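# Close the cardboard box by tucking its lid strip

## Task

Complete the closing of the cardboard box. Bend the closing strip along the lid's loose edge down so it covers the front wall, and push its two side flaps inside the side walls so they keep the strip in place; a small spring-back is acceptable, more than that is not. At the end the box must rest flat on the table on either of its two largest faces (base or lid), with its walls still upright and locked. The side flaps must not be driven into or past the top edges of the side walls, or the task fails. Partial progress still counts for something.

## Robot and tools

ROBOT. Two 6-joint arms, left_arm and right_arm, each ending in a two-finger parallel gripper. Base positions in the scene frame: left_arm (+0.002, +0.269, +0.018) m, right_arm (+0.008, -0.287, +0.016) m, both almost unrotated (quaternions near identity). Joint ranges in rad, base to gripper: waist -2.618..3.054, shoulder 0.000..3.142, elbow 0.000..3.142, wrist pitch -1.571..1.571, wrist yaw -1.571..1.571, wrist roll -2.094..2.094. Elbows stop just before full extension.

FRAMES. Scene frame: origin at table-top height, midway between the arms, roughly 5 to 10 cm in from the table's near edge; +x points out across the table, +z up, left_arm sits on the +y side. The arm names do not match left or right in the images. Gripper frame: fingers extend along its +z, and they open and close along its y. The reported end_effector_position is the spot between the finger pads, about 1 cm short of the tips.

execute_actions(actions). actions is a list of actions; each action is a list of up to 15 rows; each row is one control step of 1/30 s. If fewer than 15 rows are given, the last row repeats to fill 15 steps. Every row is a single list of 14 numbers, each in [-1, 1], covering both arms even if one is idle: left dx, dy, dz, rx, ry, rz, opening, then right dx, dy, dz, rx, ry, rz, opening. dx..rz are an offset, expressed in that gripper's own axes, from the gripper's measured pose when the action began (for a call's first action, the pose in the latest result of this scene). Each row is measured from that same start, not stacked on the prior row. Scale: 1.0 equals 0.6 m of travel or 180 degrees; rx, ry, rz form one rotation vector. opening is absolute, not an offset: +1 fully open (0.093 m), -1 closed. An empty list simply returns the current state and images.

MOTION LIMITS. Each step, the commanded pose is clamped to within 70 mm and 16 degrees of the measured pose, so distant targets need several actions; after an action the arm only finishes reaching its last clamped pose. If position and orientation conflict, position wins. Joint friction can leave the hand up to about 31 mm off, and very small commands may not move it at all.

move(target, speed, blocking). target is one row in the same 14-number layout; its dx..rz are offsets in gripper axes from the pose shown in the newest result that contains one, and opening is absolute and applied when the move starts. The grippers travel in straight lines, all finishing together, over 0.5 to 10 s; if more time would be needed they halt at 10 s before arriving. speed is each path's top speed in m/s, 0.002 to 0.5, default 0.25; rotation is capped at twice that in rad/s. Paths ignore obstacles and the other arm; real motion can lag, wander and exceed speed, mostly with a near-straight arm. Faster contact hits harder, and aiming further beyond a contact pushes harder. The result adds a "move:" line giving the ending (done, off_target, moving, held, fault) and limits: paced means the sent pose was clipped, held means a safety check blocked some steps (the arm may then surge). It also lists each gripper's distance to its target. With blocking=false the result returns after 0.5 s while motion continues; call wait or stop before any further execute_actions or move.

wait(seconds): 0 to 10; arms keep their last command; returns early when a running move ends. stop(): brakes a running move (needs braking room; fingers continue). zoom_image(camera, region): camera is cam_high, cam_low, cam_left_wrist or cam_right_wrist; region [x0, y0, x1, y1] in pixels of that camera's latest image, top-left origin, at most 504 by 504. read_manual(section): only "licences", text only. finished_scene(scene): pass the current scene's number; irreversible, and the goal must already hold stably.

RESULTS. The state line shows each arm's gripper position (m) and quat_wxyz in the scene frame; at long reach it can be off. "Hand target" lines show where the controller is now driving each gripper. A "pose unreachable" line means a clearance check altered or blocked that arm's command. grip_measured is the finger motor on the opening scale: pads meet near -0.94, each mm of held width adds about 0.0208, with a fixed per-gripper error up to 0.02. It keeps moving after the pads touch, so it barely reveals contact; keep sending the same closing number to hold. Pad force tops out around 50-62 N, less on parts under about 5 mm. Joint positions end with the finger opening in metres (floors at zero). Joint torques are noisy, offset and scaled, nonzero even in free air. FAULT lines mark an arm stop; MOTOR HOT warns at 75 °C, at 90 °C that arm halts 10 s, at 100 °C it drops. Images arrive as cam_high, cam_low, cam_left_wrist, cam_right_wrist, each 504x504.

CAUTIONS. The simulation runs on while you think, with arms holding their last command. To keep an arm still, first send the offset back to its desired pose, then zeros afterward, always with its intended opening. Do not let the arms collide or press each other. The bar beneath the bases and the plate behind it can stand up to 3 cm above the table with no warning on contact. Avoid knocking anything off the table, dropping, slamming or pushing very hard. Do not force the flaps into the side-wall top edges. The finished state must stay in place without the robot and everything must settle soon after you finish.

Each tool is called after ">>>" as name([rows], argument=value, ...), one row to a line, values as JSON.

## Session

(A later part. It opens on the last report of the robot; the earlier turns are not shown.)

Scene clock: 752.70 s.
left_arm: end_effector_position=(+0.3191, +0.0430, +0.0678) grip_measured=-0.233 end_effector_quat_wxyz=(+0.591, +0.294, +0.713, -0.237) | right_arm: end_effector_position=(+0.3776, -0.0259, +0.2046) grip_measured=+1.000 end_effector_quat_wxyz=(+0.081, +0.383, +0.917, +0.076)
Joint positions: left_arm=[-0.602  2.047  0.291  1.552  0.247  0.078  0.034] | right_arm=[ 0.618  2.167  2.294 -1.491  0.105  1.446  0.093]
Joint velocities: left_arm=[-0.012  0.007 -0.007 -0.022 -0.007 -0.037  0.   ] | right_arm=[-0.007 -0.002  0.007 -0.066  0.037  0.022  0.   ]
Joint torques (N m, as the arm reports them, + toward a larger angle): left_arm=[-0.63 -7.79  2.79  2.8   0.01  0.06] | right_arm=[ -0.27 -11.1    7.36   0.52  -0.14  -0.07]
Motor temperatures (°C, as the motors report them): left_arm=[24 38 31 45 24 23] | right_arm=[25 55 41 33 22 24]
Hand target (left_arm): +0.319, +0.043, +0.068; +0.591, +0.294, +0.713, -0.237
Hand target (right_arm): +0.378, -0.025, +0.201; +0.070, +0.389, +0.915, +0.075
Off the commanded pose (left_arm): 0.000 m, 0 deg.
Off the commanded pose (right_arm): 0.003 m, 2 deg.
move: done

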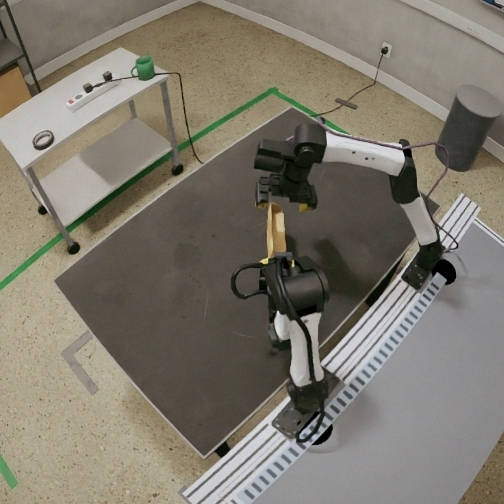

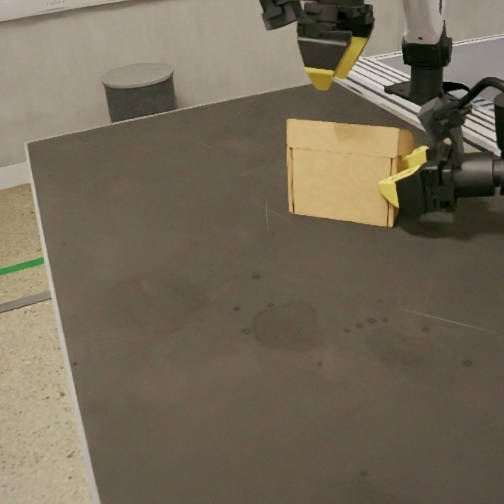

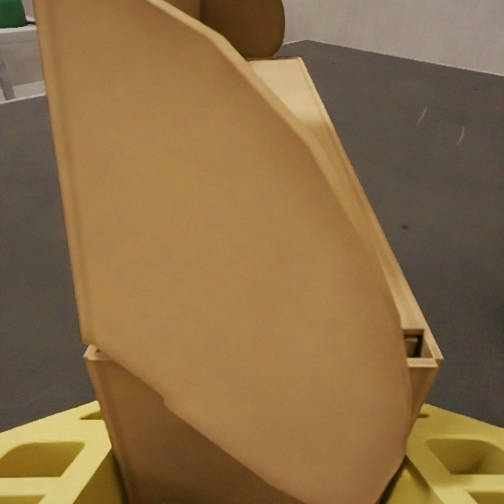

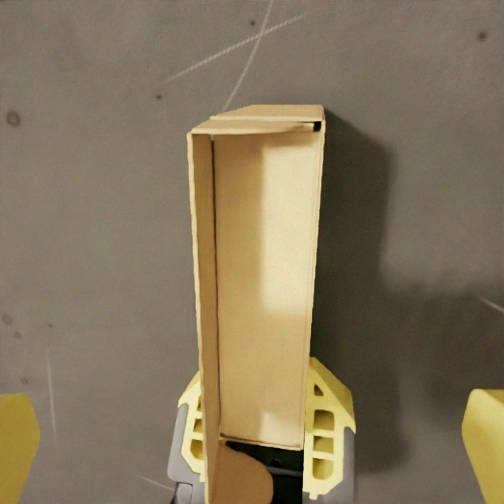

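>>> move(target=[0,0,0,0,0,0,-0.25, -0.02,0,0.09,0.064,0,0,1], speed=0.08)

Scene clock: 760.77 s.
left_arm: end_effector_position=(+0.3191, +0.0430, +0.0678) grip_measured=-0.233 end_effector_quat_wxyz=(+0.591, +0.294, +0.713, -0.237) | right_arm: end_effector_position=(+0.3922, -0.0279, +0.1526) grip_measured=+1.000 end_effector_quat_wxyz=(+0.057, +0.388, +0.920, +0.014)
Joint positions: left_arm=[-0.602  2.047  0.291  1.552  0.247  0.078  0.034] | right_arm=[ 0.597  2.338  2.385 -1.541  0.123  1.44   0.093]
Joint velocities: left_arm=[-0.017  0.002  0.007 -0.037  0.051 -0.037  0.001] | right_arm=[-0.012 -0.012  0.002 -0.081 -0.037 -0.037  0.   ]
Joint torques (N m, as the arm reports them, + toward a larger angle): left_arm=[-0.68 -7.83  2.93  2.77  0.    0.05] | right_arm=[ -0.22 -12.56   7.41   0.19   0.13  -0.11]
Motor temperatures (°C, as the motors report them): left_arm=[24 38 31 45 24 23] | right_arm=[25 55 41 32 22 24]
Hand target (left_arm): +0.319, +0.043, +0.068; +0.591, +0.294, +0.713, -0.237
Hand target (right_arm): +0.396, -0.030, +0.152; +0.060, +0.387, +0.920, +0.009
Off the commanded pose (left_arm): 0.000 m, 0 deg.
Off the commanded pose (right_arm): 0.005 m, 4 deg.
joint sent to its limit (right arm) — the command would take joint 4 (wrist pitch) past its lower limit, so that joint was sent only as far as its limit.
move: off_target (right_arm)

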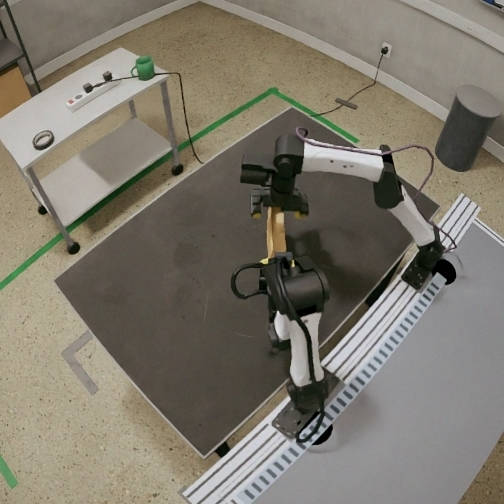

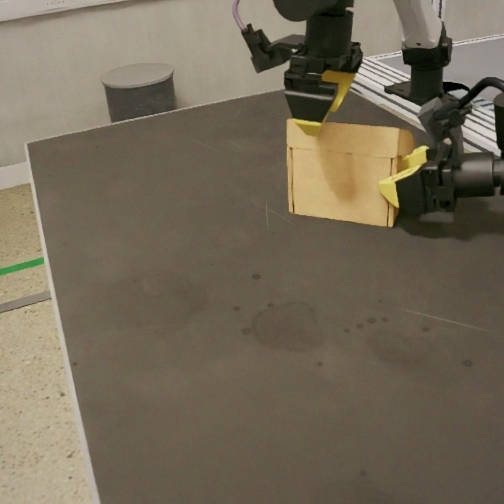

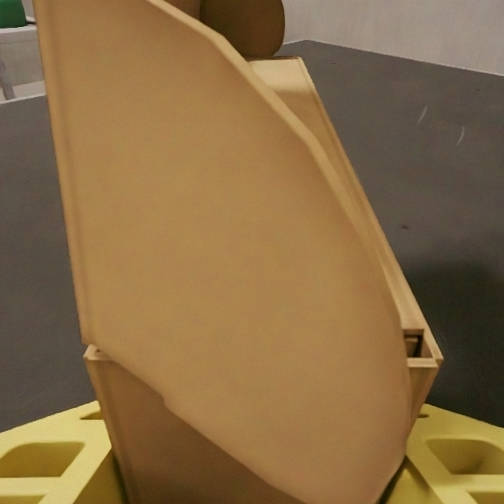

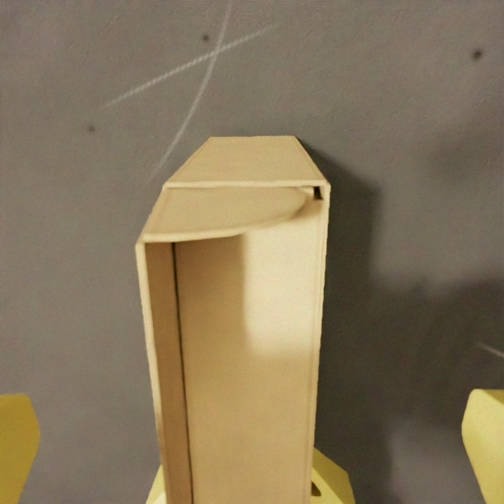

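Centred. Descend.

>>> move(target=[0,0,0,0,0,0,-0.25, 0,0,0.095,0.022,0,0,1], speed=0.06)

Scene clock: 768.13 s.
left_arm: end_effector_position=(+0.3191, +0.0430, +0.0678) grip_measured=-0.233 end_effector_quat_wxyz=(+0.591, +0.294, +0.713, -0.237) | right_arm: end_effector_position=(+0.3955, -0.0233, +0.1082) grip_measured=+1.000 end_effector_quat_wxyz=(+0.046, +0.387, +0.921, -0.005)
Joint positions: left_arm=[-0.602  2.047  0.291  1.552  0.247  0.078  0.034] | right_arm=[ 0.597  2.381  2.282 -1.441  0.123  1.44   0.093]
Joint velocities: left_arm=[-0.007 -0.022 -0.007 -0.051  0.037 -0.037 -0.   ] | right_arm=[ 0.002 -0.007 -0.002 -0.066  0.007 -0.022  0.   ]
Joint torques (N m, as the arm reports them, + toward a larger angle): left_arm=[-0.65 -7.67  2.88  2.77 -0.01  0.06] | right_arm=[ -0.66 -12.92   4.74   0.38   0.11  -0.08]
Motor temperatures (°C, as the motors report them): left_arm=[24 38 31 45 24 23] | right_arm=[25 55 42 32 22 24]
Hand target (left_arm): +0.319, +0.043, +0.068; +0.591, +0.294, +0.713, -0.237
Hand target (right_arm): +0.397, -0.029, +0.096; +0.044, +0.389, +0.920, -0.018
Off the commanded pose (left_arm): 0.000 m, 0 deg.
Off the commanded pose (right_arm): 0.014 m, 2 deg.
move: off_target (right_arm)

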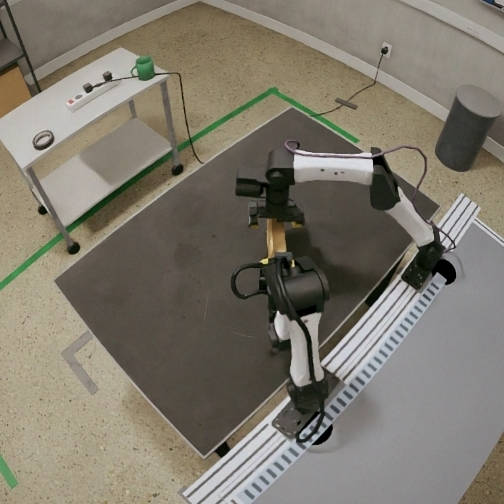

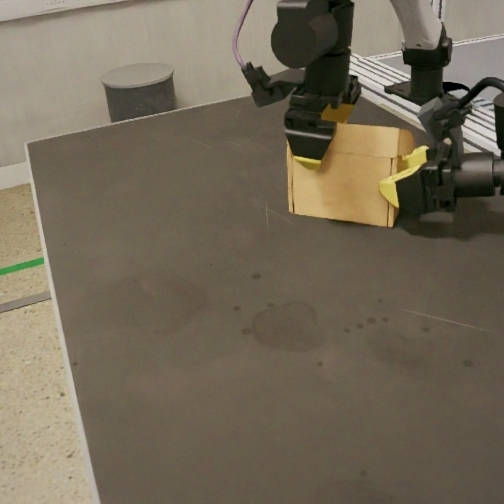

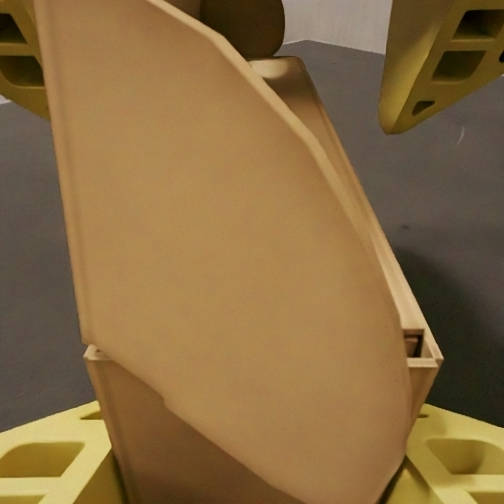

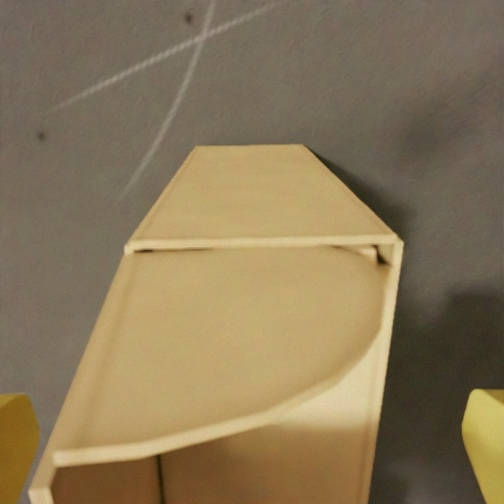

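>>> move(target=[0,0,0,0,0,0,-0.25, 0,-0.008,0.035,0,0,0,1], speed=0.04)

>>> execute_actions([
  [[0,0,0,0,0,0,-0.25,0,0,0,0,0,0,0.5]],
  [[0,0,0,0,0,0,0.2,0,0,0,0,0,0,0.15]],
  [[0,0,0,0,0,0,0.6,0,0,0,0,0,0,-0.05]],
  [[0,0,0,0,0,0,1,0,0,0,0,0,0,-0.2]],
])

Scene clock: 774.90 s.
left_arm: end_effector_position=(+0.3191, +0.0430, +0.0678) grip_measured=-0.233 end_effector_quat_wxyz=(+0.591, +0.294, +0.713, -0.237) | right_arm: end_effector_position=(+0.3936, -0.0239, +0.0903) grip_measured=+1.000 end_effector_quat_wxyz=(+0.047, +0.387, +0.921, -0.004)
Joint positions: left_arm=[-0.602  2.047  0.291  1.552  0.247  0.078  0.034] | right_arm=[ 0.597  2.354  2.163 -1.345  0.123  1.44   0.093]
Joint velocities: left_arm=[ 0.017  0.002 -0.007  0.022  0.022 -0.066 -0.001] | right_arm=[-0.017  0.002 -0.012 -0.051  0.037  0.037  0.   ]
Joint torques (N m, as the arm reports them, + toward a larger angle): left_arm=[-0.77 -7.66  2.94  2.77  0.02  0.03] | right_arm=[ -0.27 -14.82   4.52   0.37   0.01  -0.14]
Motor temperatures (°C, as the motors report them): left_arm=[24 38 31 45 24 23] | right_arm=[25 56 41 31 22 24]
Hand target (left_arm): +0.319, +0.043, +0.068; +0.591, +0.294, +0.713, -0.237
Hand target (right_arm): +0.393, -0.028, +0.087; +0.046, +0.387, +0.921, -0.006
Off the commanded pose (left_arm): 0.000 m, 0 deg.
Off the commanded pose (right_arm): 0.005 m, 0 deg.
move: done

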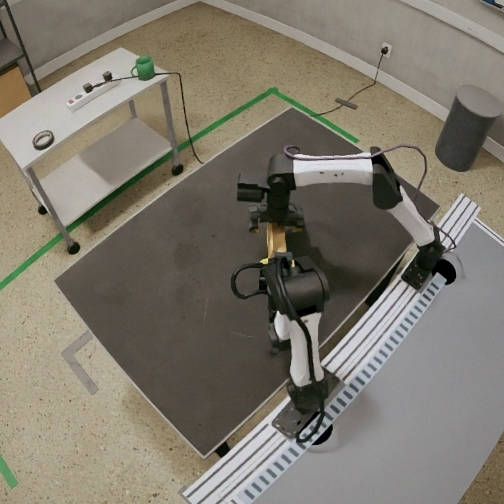

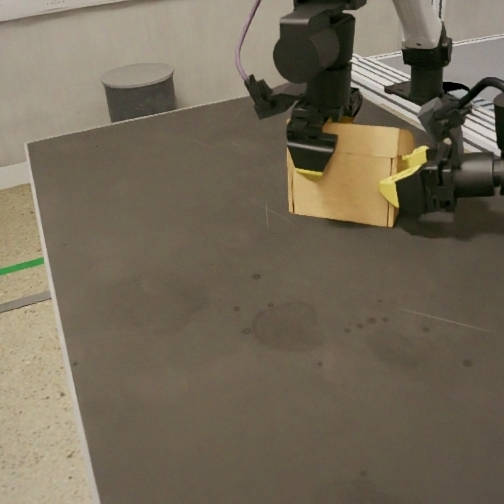

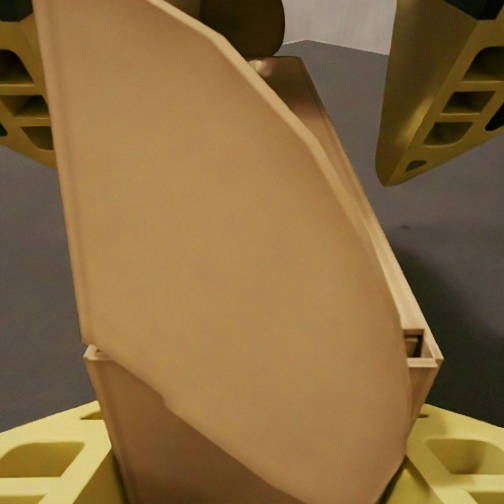

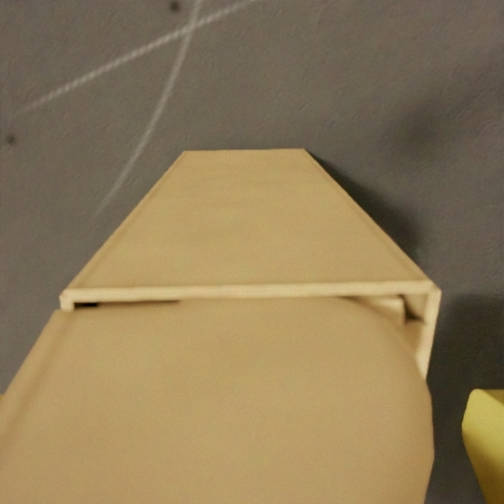

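Scene clock: 776.90 s.
left_arm: end_effector_position=(+0.3191, +0.0430, +0.0678) grip_measured=+0.988 end_effector_quat_wxyz=(+0.591, +0.294, +0.713, -0.237) | right_arm: end_effector_position=(+0.3936, -0.0239, +0.0903) grip_measured=-0.187 end_effector_quat_wxyz=(+0.047, +0.387, +0.921, -0.004)
Joint positions: left_arm=[-0.602  2.047  0.291  1.552  0.247  0.078  0.093] | right_arm=[ 0.597  2.354  2.163 -1.345  0.123  1.44   0.036]
Joint velocities: left_arm=[-0.012 -0.002 -0.017  0.007  0.022  0.037  0.   ] | right_arm=[-0.002  0.002 -0.002  0.051 -0.081 -0.081  0.001]
Joint torques (N m, as the arm reports them, + toward a larger angle): left_arm=[-0.51 -7.67  2.89  2.77  0.01  0.01] | right_arm=[  0.19 -14.1    6.28   0.26   0.01  -0.07]
Motor temperatures (°C, as the motors report them): left_arm=[24 38 31 45 24 23] | right_arm=[25 56 41 31 22 24]
Hand target (left_arm): +0.319, +0.043, +0.068; +0.591, +0.294, +0.713, -0.237
Hand target (right_arm): +0.394, -0.024, +0.090; +0.047, +0.387, +0.921, -0.004
Off the commanded pose (left_arm): 0.000 m, 0 deg.
Off the commanded pose (right_arm): 0.000 m, 0 deg.

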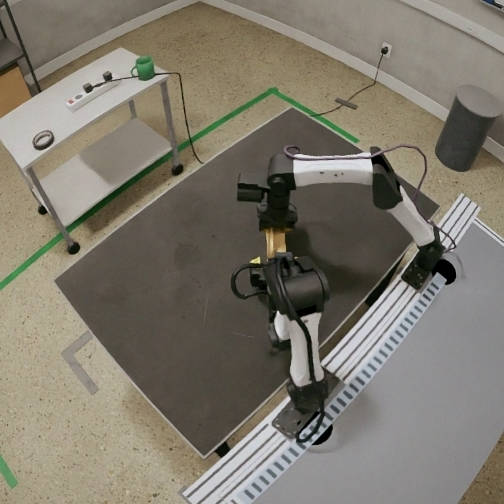

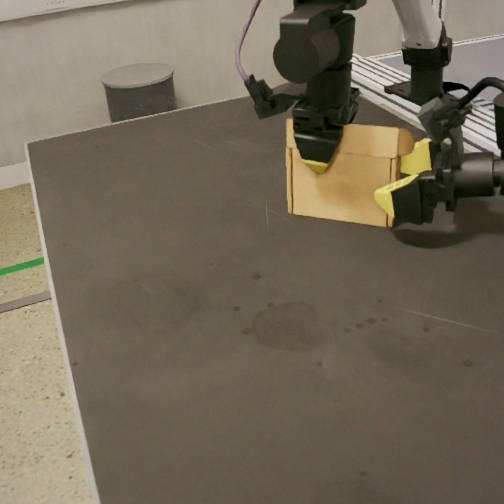

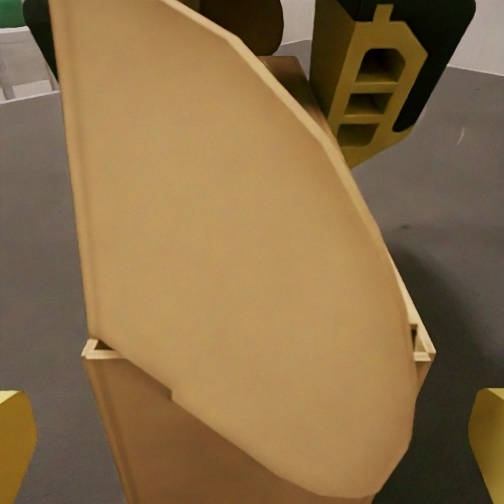

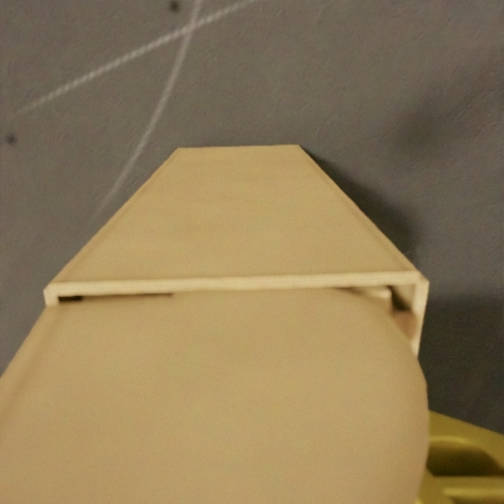

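>>> move(target=[-0.11,0.02,-0.09,0,0,0,1, 0,0,0,0,0,0,-0.2], speed=0.08)

Scene clock: 783.97 s.
left_arm: end_effector_position=(+0.3020, +0.0778, +0.1466) grip_measured=+0.988 end_effector_quat_wxyz=(+0.596, +0.292, +0.709, -0.239) | right_arm: end_effector_position=(+0.3936, -0.0239, +0.0903) grip_measured=-0.187 end_effector_quat_wxyz=(+0.047, +0.387, +0.921, -0.004)
Joint positions: left_arm=[-0.498  1.38   0.224  0.96   0.349  0.095  0.093] | right_arm=[ 0.597  2.354  2.163 -1.345  0.123  1.44   0.036]
Joint velocities: left_arm=[ 0.012 -0.002  0.007  0.007 -0.051 -0.037 -0.   ] | right_arm=[ 0.007 -0.017 -0.002  0.007  0.066 -0.051 -0.   ]
Joint torques (N m, as the arm reports them, + toward a larger angle): left_arm=[ 0.05 -6.17  5.63  2.47  0.08  0.08] | right_arm=[  0.2  -14.05   6.2    0.23   0.    -0.07]
Motor temperatures (°C, as the motors report them): left_arm=[24 38 31 45 24 23] | right_arm=[25 57 41 31 22 24]
Hand target (left_arm): +0.298, +0.081, +0.143; +0.591, +0.294, +0.713, -0.237
Hand target (right_arm): +0.394, -0.024, +0.090; +0.047, +0.387, +0.921, -0.004
Off the commanded pose (left_arm): 0.006 m, 1 deg.
Off the commanded pose (right_arm): 0.000 m, 0 deg.
move: done

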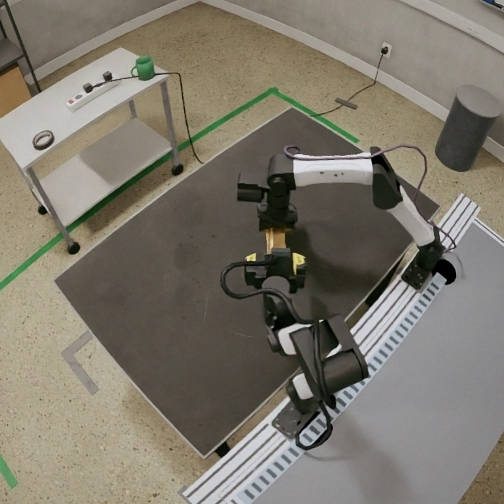

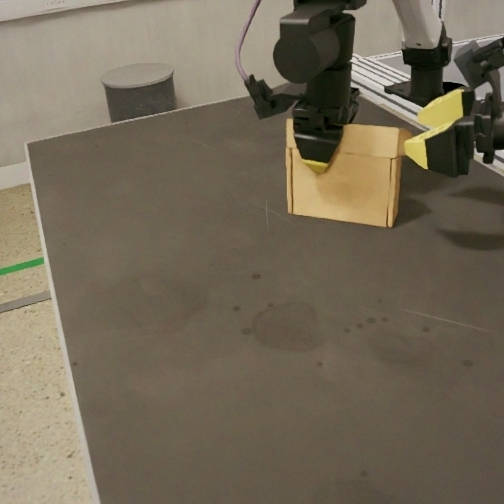

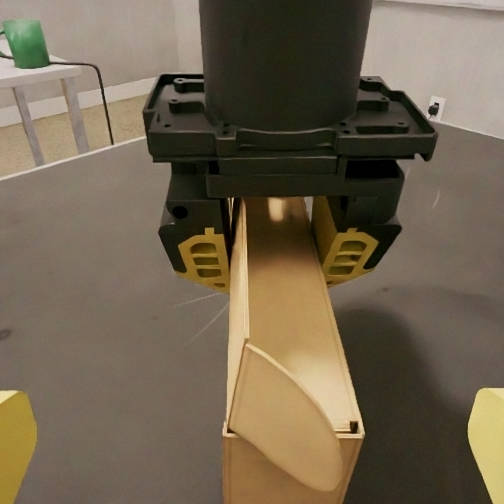

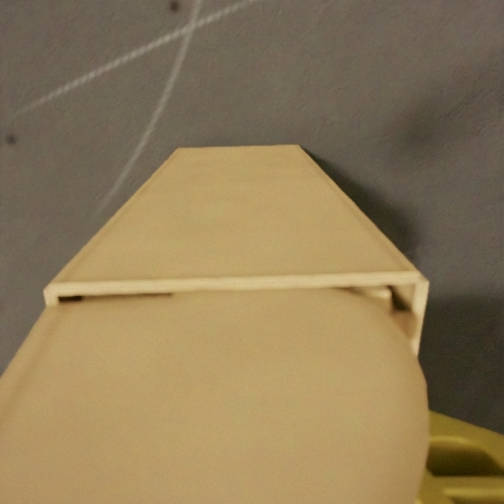

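>>> move(target=[0.02,0,-0.045,0,0.11,0,-0.19, 0,0,0,0,0,0,-0.2], speed=0.06)

Scene clock: 794.23 s.
left_arm: end_effector_position=(+0.2766, +0.0962, +0.1293) grip_measured=-0.188 end_effector_quat_wxyz=(+0.454, +0.334, +0.804, -0.191) | right_arm: end_effector_position=(+0.3936, -0.0239, +0.0903) grip_measured=-0.187 end_effector_quat_wxyz=(+0.047, +0.387, +0.921, -0.004)
Joint positions: left_arm=[-0.492  1.086  0.402  0.104  0.317  0.218  0.036] | right_arm=[ 0.597  2.354  2.163 -1.345  0.123  1.44   0.036]
Joint velocities: left_arm=[ 0.002 -0.012  0.017 -0.051  0.022 -0.037 -0.   ] | right_arm=[-0.002  0.002  0.007  0.022 -0.051  0.007 -0.   ]
Joint torques (N m, as the arm reports them, + toward a larger angle): left_arm=[-0.01 -4.89 10.15  2.27  0.02  0.13] | right_arm=[  0.2  -14.08   6.24   0.26   0.02  -0.08]
Motor temperatures (°C, as the motors report them): left_arm=[24 38 32 44 24 23] | right_arm=[25 59 41 31 22 24]
Hand target (left_arm): +0.280, +0.099, +0.140; +0.465, +0.332, +0.800, -0.185
Hand target (right_arm): +0.394, -0.024, +0.090; +0.047, +0.387, +0.921, -0.004
Off the commanded pose (left_arm): 0.011 m, 2 deg.
Off the commanded pose (right_arm): 0.000 m, 0 deg.
move: off_target (left_arm)

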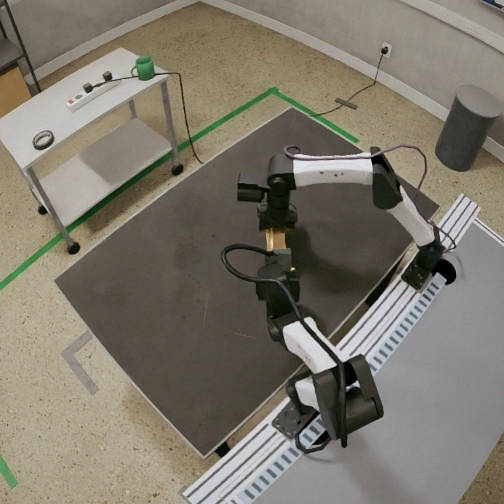

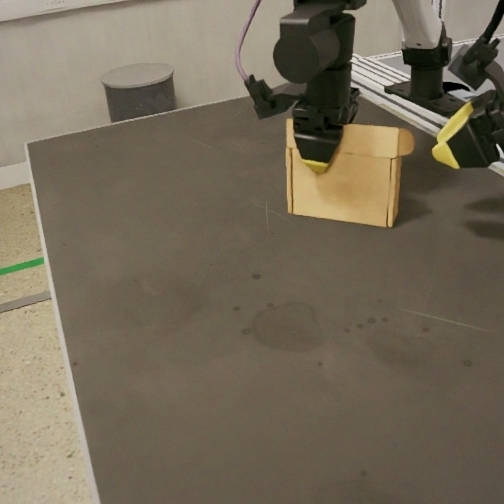

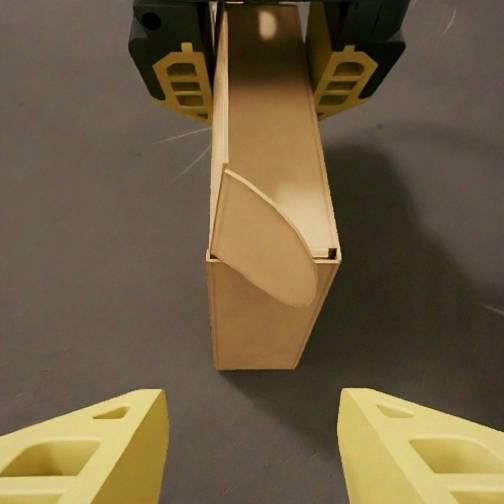

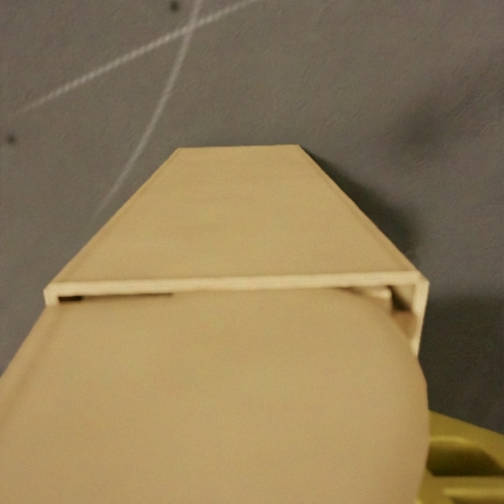

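>>> move(target=[-0.06,0.015,0.06,0,0,0,-0.36, 0,0,0,0,0,0,-0.2], speed=0.04)

Scene clock: 808.13 s.
left_arm: end_effector_position=(+0.3123, +0.0725, +0.1405) grip_measured=-0.358 end_effector_quat_wxyz=(+0.453, +0.334, +0.804, -0.191) | right_arm: end_effector_position=(+0.3936, -0.0239, +0.0903) grip_measured=-0.187 end_effector_quat_wxyz=(+0.047, +0.387, +0.921, -0.004)
Joint positions: left_arm=[-0.526  1.276  0.558  0.139  0.29   0.2    0.028] | right_arm=[ 0.597  2.354  2.163 -1.345  0.123  1.44   0.036]
Joint velocities: left_arm=[ 0.007 -0.002 -0.007  0.007  0.022 -0.022 -0.001] | right_arm=[-0.002 -0.002  0.002  0.007 -0.037  0.037 -0.   ]
Joint torques (N m, as the arm reports them, + toward a larger angle): left_arm=[-1.56 -3.01 10.23  2.69 -0.01 -0.02] | right_arm=[  0.18 -14.03   6.18   0.26   0.01  -0.07]
Motor temperatures (°C, as the motors report them): left_arm=[24 37 35 43 24 23] | right_arm=[25 61 41 30 22 24]
Hand target (left_arm): +0.318, +0.068, +0.142; +0.455, +0.333, +0.804, -0.191
Hand target (right_arm): +0.394, -0.024, +0.090; +0.047, +0.387, +0.921, -0.004
Off the commanded pose (left_arm): 0.008 m, 0 deg.
Off the commanded pose (right_arm): 0.000 m, 0 deg.
move: done

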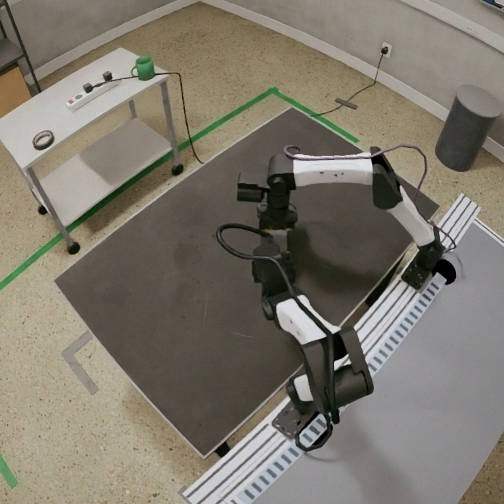

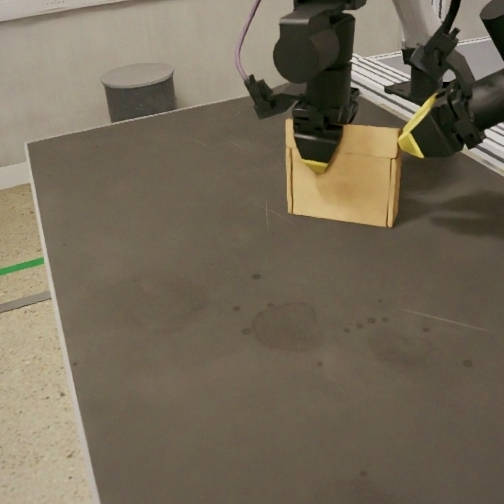

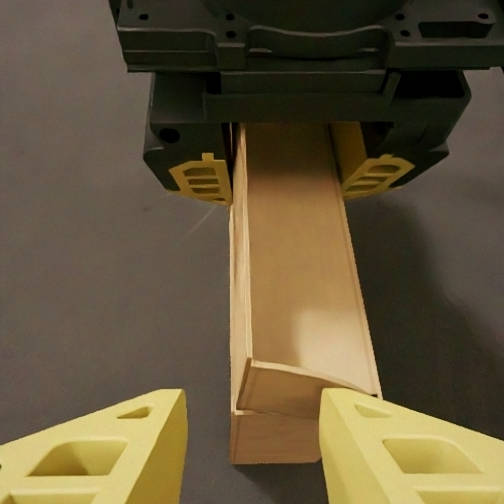

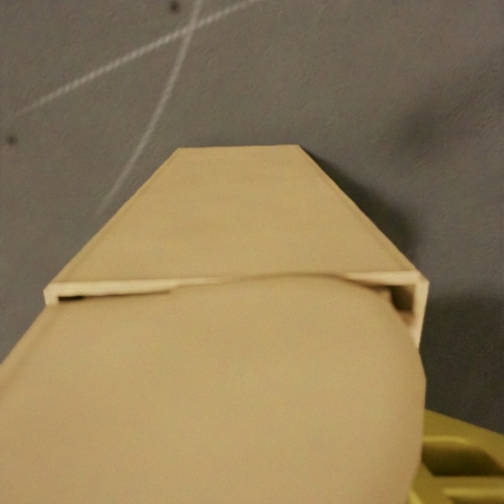

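>>> move(target=[-0.025,0,0.043,0,0,0,-0.36, 0,0,0,0,0,0,-0.2], speed=0.03)

Scene clock: 818.60 s.
left_arm: end_effector_position=(+0.3245, +0.0590, +0.1391) grip_measured=-0.358 end_effector_quat_wxyz=(+0.446, +0.336, +0.807, -0.193) | right_arm: end_effector_position=(+0.4019, -0.0352, +0.0902) grip_measured=-0.187 end_effector_quat_wxyz=(+0.055, +0.398, +0.916, -0.008)
Joint positions: left_arm=[-0.551  1.359  0.619  0.152  0.273  0.185  0.028] | right_arm=[ 0.574  2.354  2.163 -1.343  0.141  1.44   0.036]
Joint velocities: left_arm=[-0.007  0.007 -0.002 -0.066 -0.007 -0.007 -0.001] | right_arm=[-0.007  0.022 -0.007  0.007 -0.022  0.066 -0.001]
Joint torques (N m, as the arm reports them, + toward a larger angle): left_arm=[-1.98 -2.86 10.4   2.89 -0.09 -0.04] | right_arm=[  2.15 -14.02   6.08   0.21  -0.13  -0.1 ]
Motor temperatures (°C, as the motors report them): left_arm=[24 36 37 44 24 23] | right_arm=[25 62 41 30 22 24]
Hand target (left_arm): +0.332, +0.051, +0.140; +0.452, +0.334, +0.804, -0.191
Hand target (right_arm): +0.394, -0.024, +0.090; +0.047, +0.387, +0.921, -0.004
Off the commanded pose (left_arm): 0.012 m, 1 deg.
Off the commanded pose (right_arm): 0.014 m, 2 deg.
move: off_target (left_arm, right_arm)

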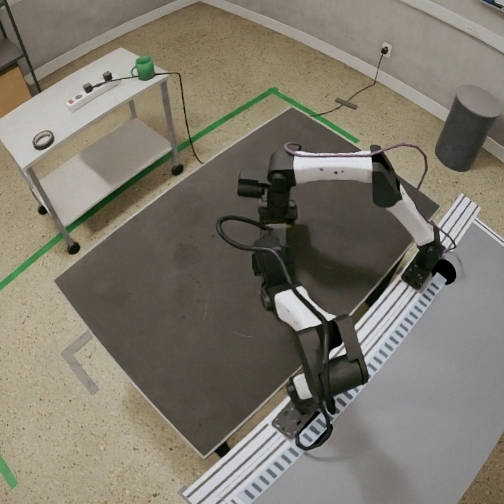

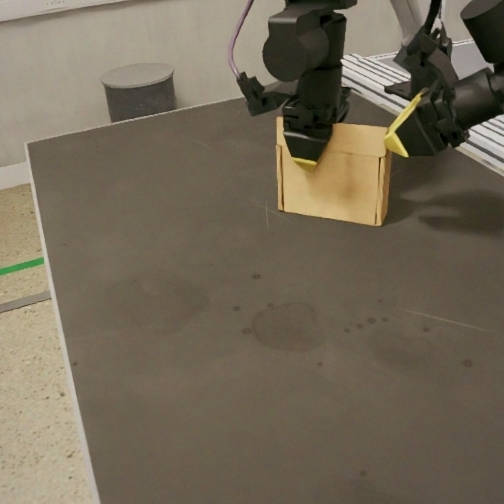

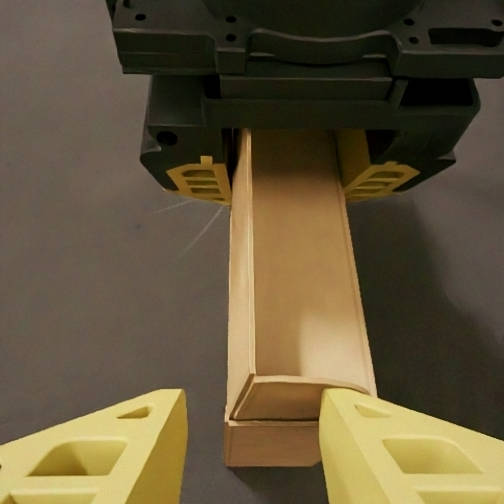

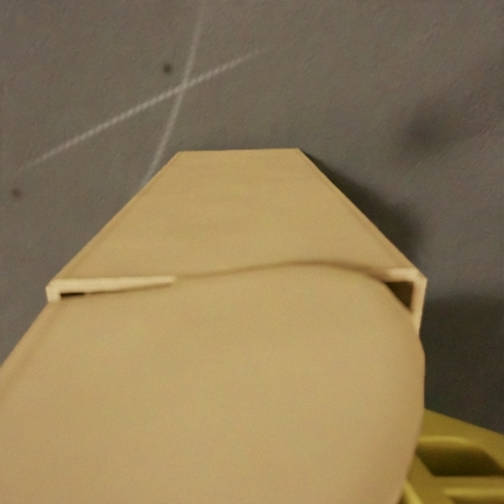

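>>> move(target=[-0.025,0.02,0.015,0,0,0,-0.36, 0,0,0,0,0,0,-0.2], speed=0.02)

Scene clock: 828.07 s.
left_arm: end_effector_position=(+0.3382, +0.0558, +0.1498) grip_measured=-0.358 end_effector_quat_wxyz=(+0.452, +0.336, +0.803, -0.195) | right_arm: end_effector_position=(+0.4029, -0.0367, +0.0906) grip_measured=-0.187 end_effector_quat_wxyz=(+0.054, +0.400, +0.915, -0.007)
Joint positions: left_arm=[-0.536  1.393  0.681  0.137  0.29   0.192  0.028] | right_arm=[ 0.569  2.352  2.163 -1.343  0.139  1.44   0.036]
Joint velocities: left_arm=[ 0.002  0.027  0.002 -0.066  0.051 -0.007 -0.   ] | right_arm=[ 0.007 -0.002  0.002  0.037 -0.022  0.022  0.   ]
Joint torques (N m, as the arm reports them, + toward a larger angle): left_arm=[ 0.15 -4.44 10.26  2.41  0.11  0.1 ] | right_arm=[  0.59 -13.95   6.23   0.26   0.04  -0.09]
Motor temperatures (°C, as the motors report them): left_arm=[24 35 39 45 24 23] | right_arm=[25 62 40 30 22 24]
Hand target (left_arm): +0.344, +0.057, +0.147; +0.447, +0.335, +0.807, -0.193
Hand target (right_arm): +0.402, -0.035, +0.090; +0.055, +0.398, +0.916, -0.008
Off the commanded pose (left_arm): 0.006 m, 1 deg.
Off the commanded pose (right_arm): 0.002 m, 0 deg.
move: done

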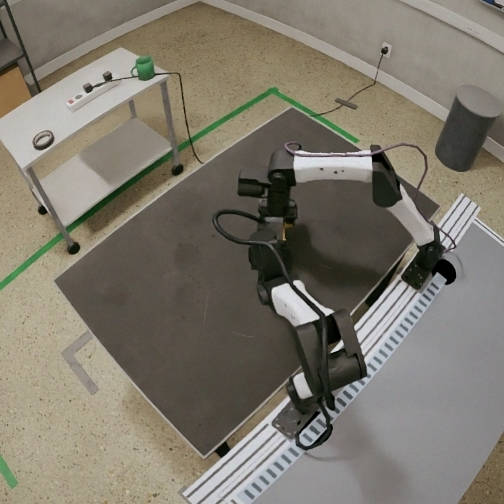

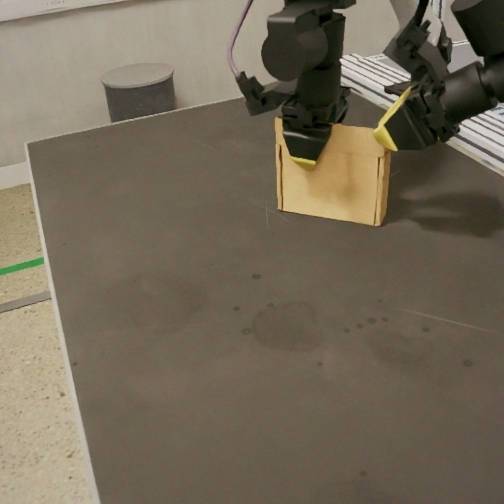

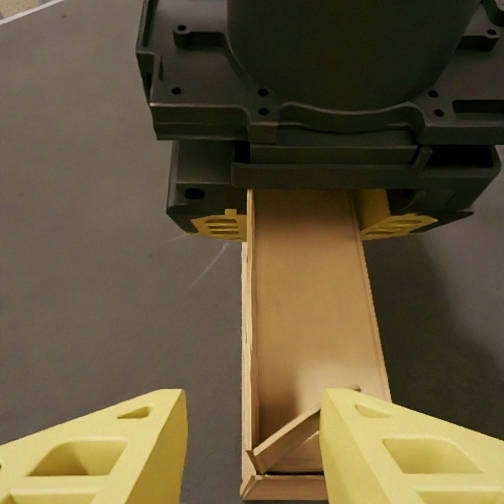

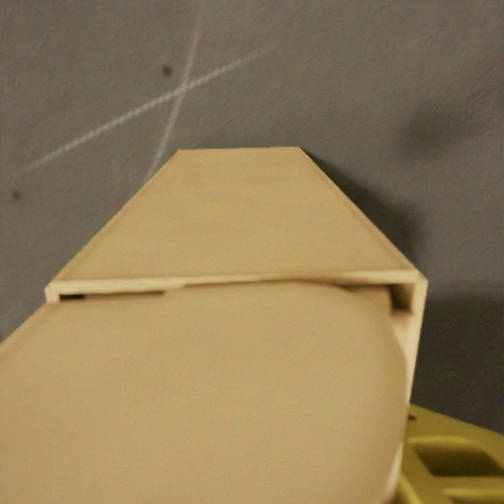

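>>> move(target=[-0.01,-0.018,0.045,0,0,0,-0.36, 0,0,0,0,0,0,-0.2], speed=0.02)

Scene clock: 834.23 s.
left_arm: end_effector_position=(+0.3429, +0.0342, +0.1416) grip_measured=-0.358 end_effector_quat_wxyz=(+0.450, +0.338, +0.803, -0.197) | right_arm: end_effector_position=(+0.4029, -0.0367, +0.0906) grip_measured=-0.187 end_effector_quat_wxyz=(+0.054, +0.400, +0.915, -0.007)
Joint positions: left_arm=[-0.596  1.472  0.709  0.192  0.246  0.161  0.028] | right_arm=[ 0.569  2.352  2.163 -1.343  0.139  1.44   0.036]
Joint velocities: left_arm=[ 0.002  0.007  0.007  0.007 -0.037 -0.037 -0.001] | right_arm=[-0.002  0.017 -0.002 -0.081  0.007 -0.051  0.   ]
Joint torques (N m, as the arm reports them, + toward a larger angle): left_arm=[-1.44 -4.85  9.85  2.71 -0.09 -0.02] | right_arm=[  0.24 -13.9    6.19   0.29   0.02  -0.07]
Motor temperatures (°C, as the motors report them): left_arm=[24 35 39 44 24 23] | right_arm=[25 63 40 29 22 24]
Hand target (left_arm): +0.348, +0.029, +0.142; +0.452, +0.336, +0.803, -0.195
Hand target (right_arm): +0.403, -0.037, +0.091; +0.054, +0.400, +0.915, -0.007
Off the commanded pose (left_arm): 0.008 m, 0 deg.
Off the commanded pose (right_arm): 0.000 m, 0 deg.
move: done

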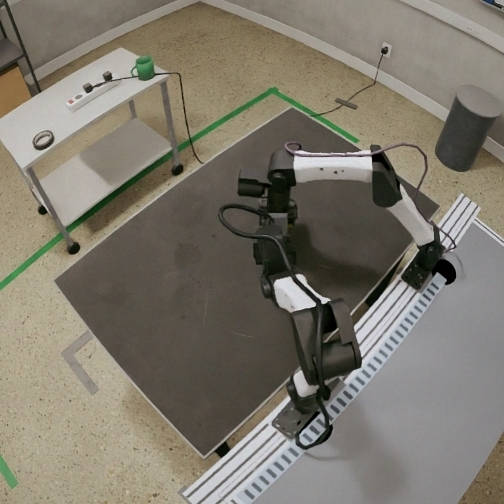

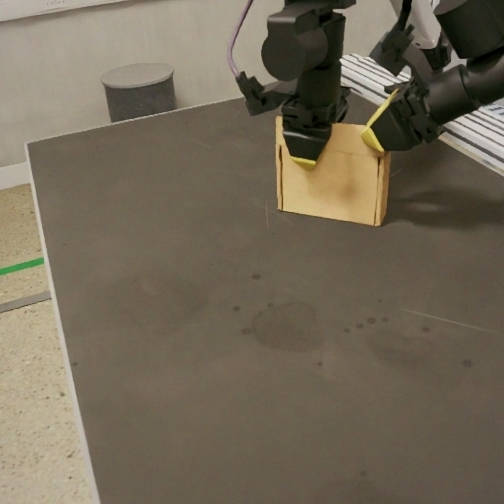

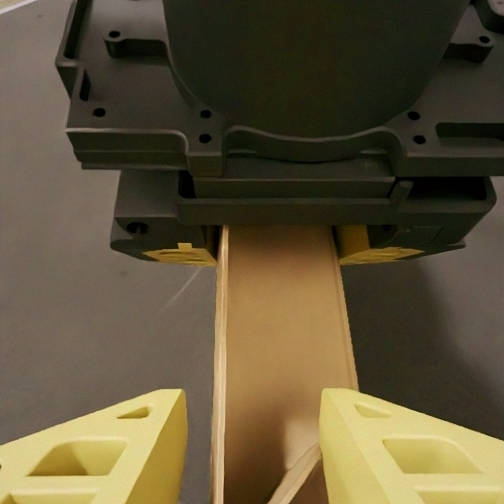

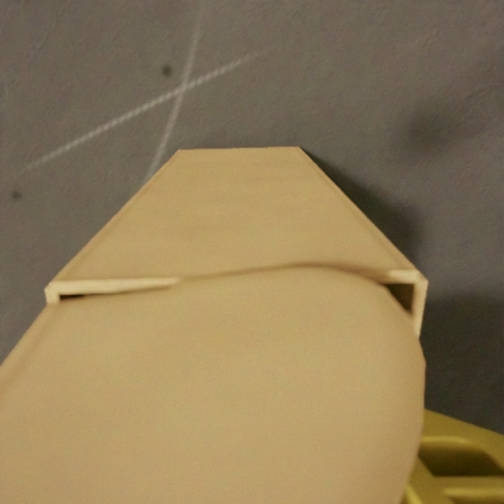

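>>> execute_actions([
  [[0,0,0,0,0,0,-0.44,0,0,0,0,0,0,-0.2]],
  [[0,0,0,0,0,0,-0.52,0,0,0,0,0,0,-0.2]],
])

Scene clock: 838.50 s.
left_arm: end_effector_position=(+0.3426, +0.0332, +0.1424) grip_measured=-0.518 end_effector_quat_wxyz=(+0.451, +0.339, +0.801, -0.200) | right_arm: end_effector_position=(+0.4029, -0.0367, +0.0906) grip_measured=-0.187 end_effector_quat_wxyz=(+0.054, +0.400, +0.915, -0.007)
Joint positions: left_arm=[-0.596  1.472  0.709  0.195  0.253  0.16   0.02 ] | right_arm=[ 0.569  2.352  2.163 -1.343  0.139  1.44   0.036]
Joint velocities: left_arm=[ 0.007  0.007  0.007 -0.066 -0.022  0.081  0.001] | right_arm=[ 0.007 -0.012  0.002 -0.037  0.037 -0.051 -0.001]
Joint torques (N m, as the arm reports them, + toward a larger angle): left_arm=[-0.66 -7.1   8.43  2.54  0.04  0.05] | right_arm=[  0.21 -14.21   6.31   0.27   0.03  -0.07]
Motor temperatures (°C, as the motors report them): left_arm=[24 35 40 44 24 23] | right_arm=[25 63 40 29 22 24]
Hand target (left_arm): +0.343, +0.034, +0.142; +0.450, +0.338, +0.802, -0.199
Hand target (right_arm): +0.403, -0.037, +0.091; +0.054, +0.400, +0.915, -0.007
Off the commanded pose (left_arm): 0.001 m, 0 deg.
Off the commanded pose (right_arm): 0.000 m, 0 deg.

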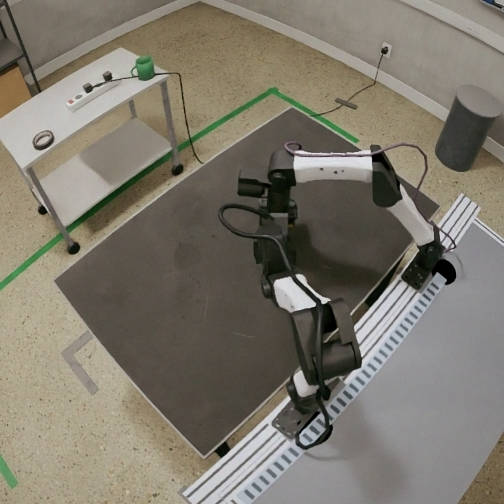

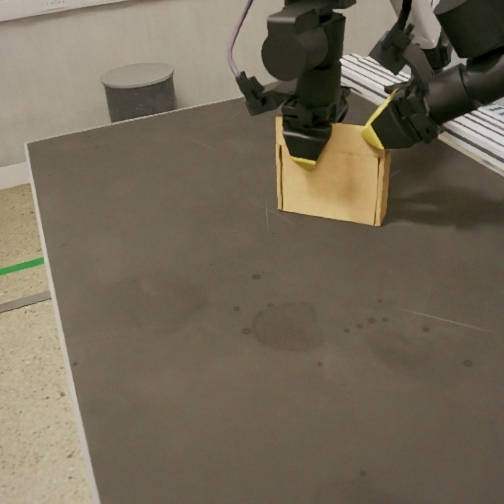

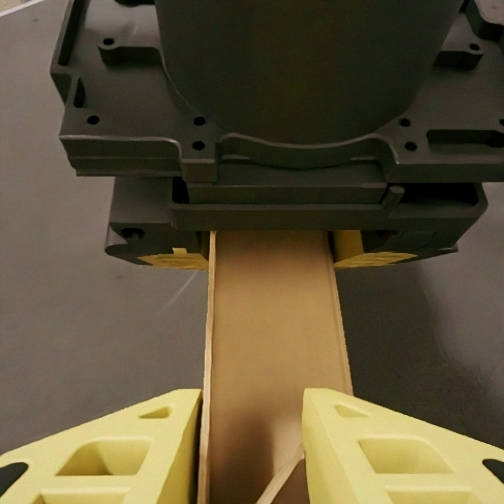

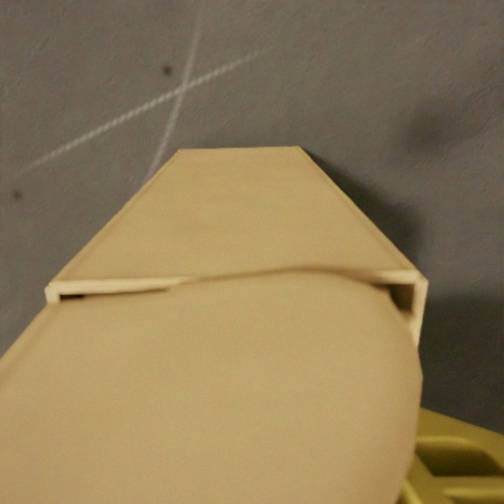

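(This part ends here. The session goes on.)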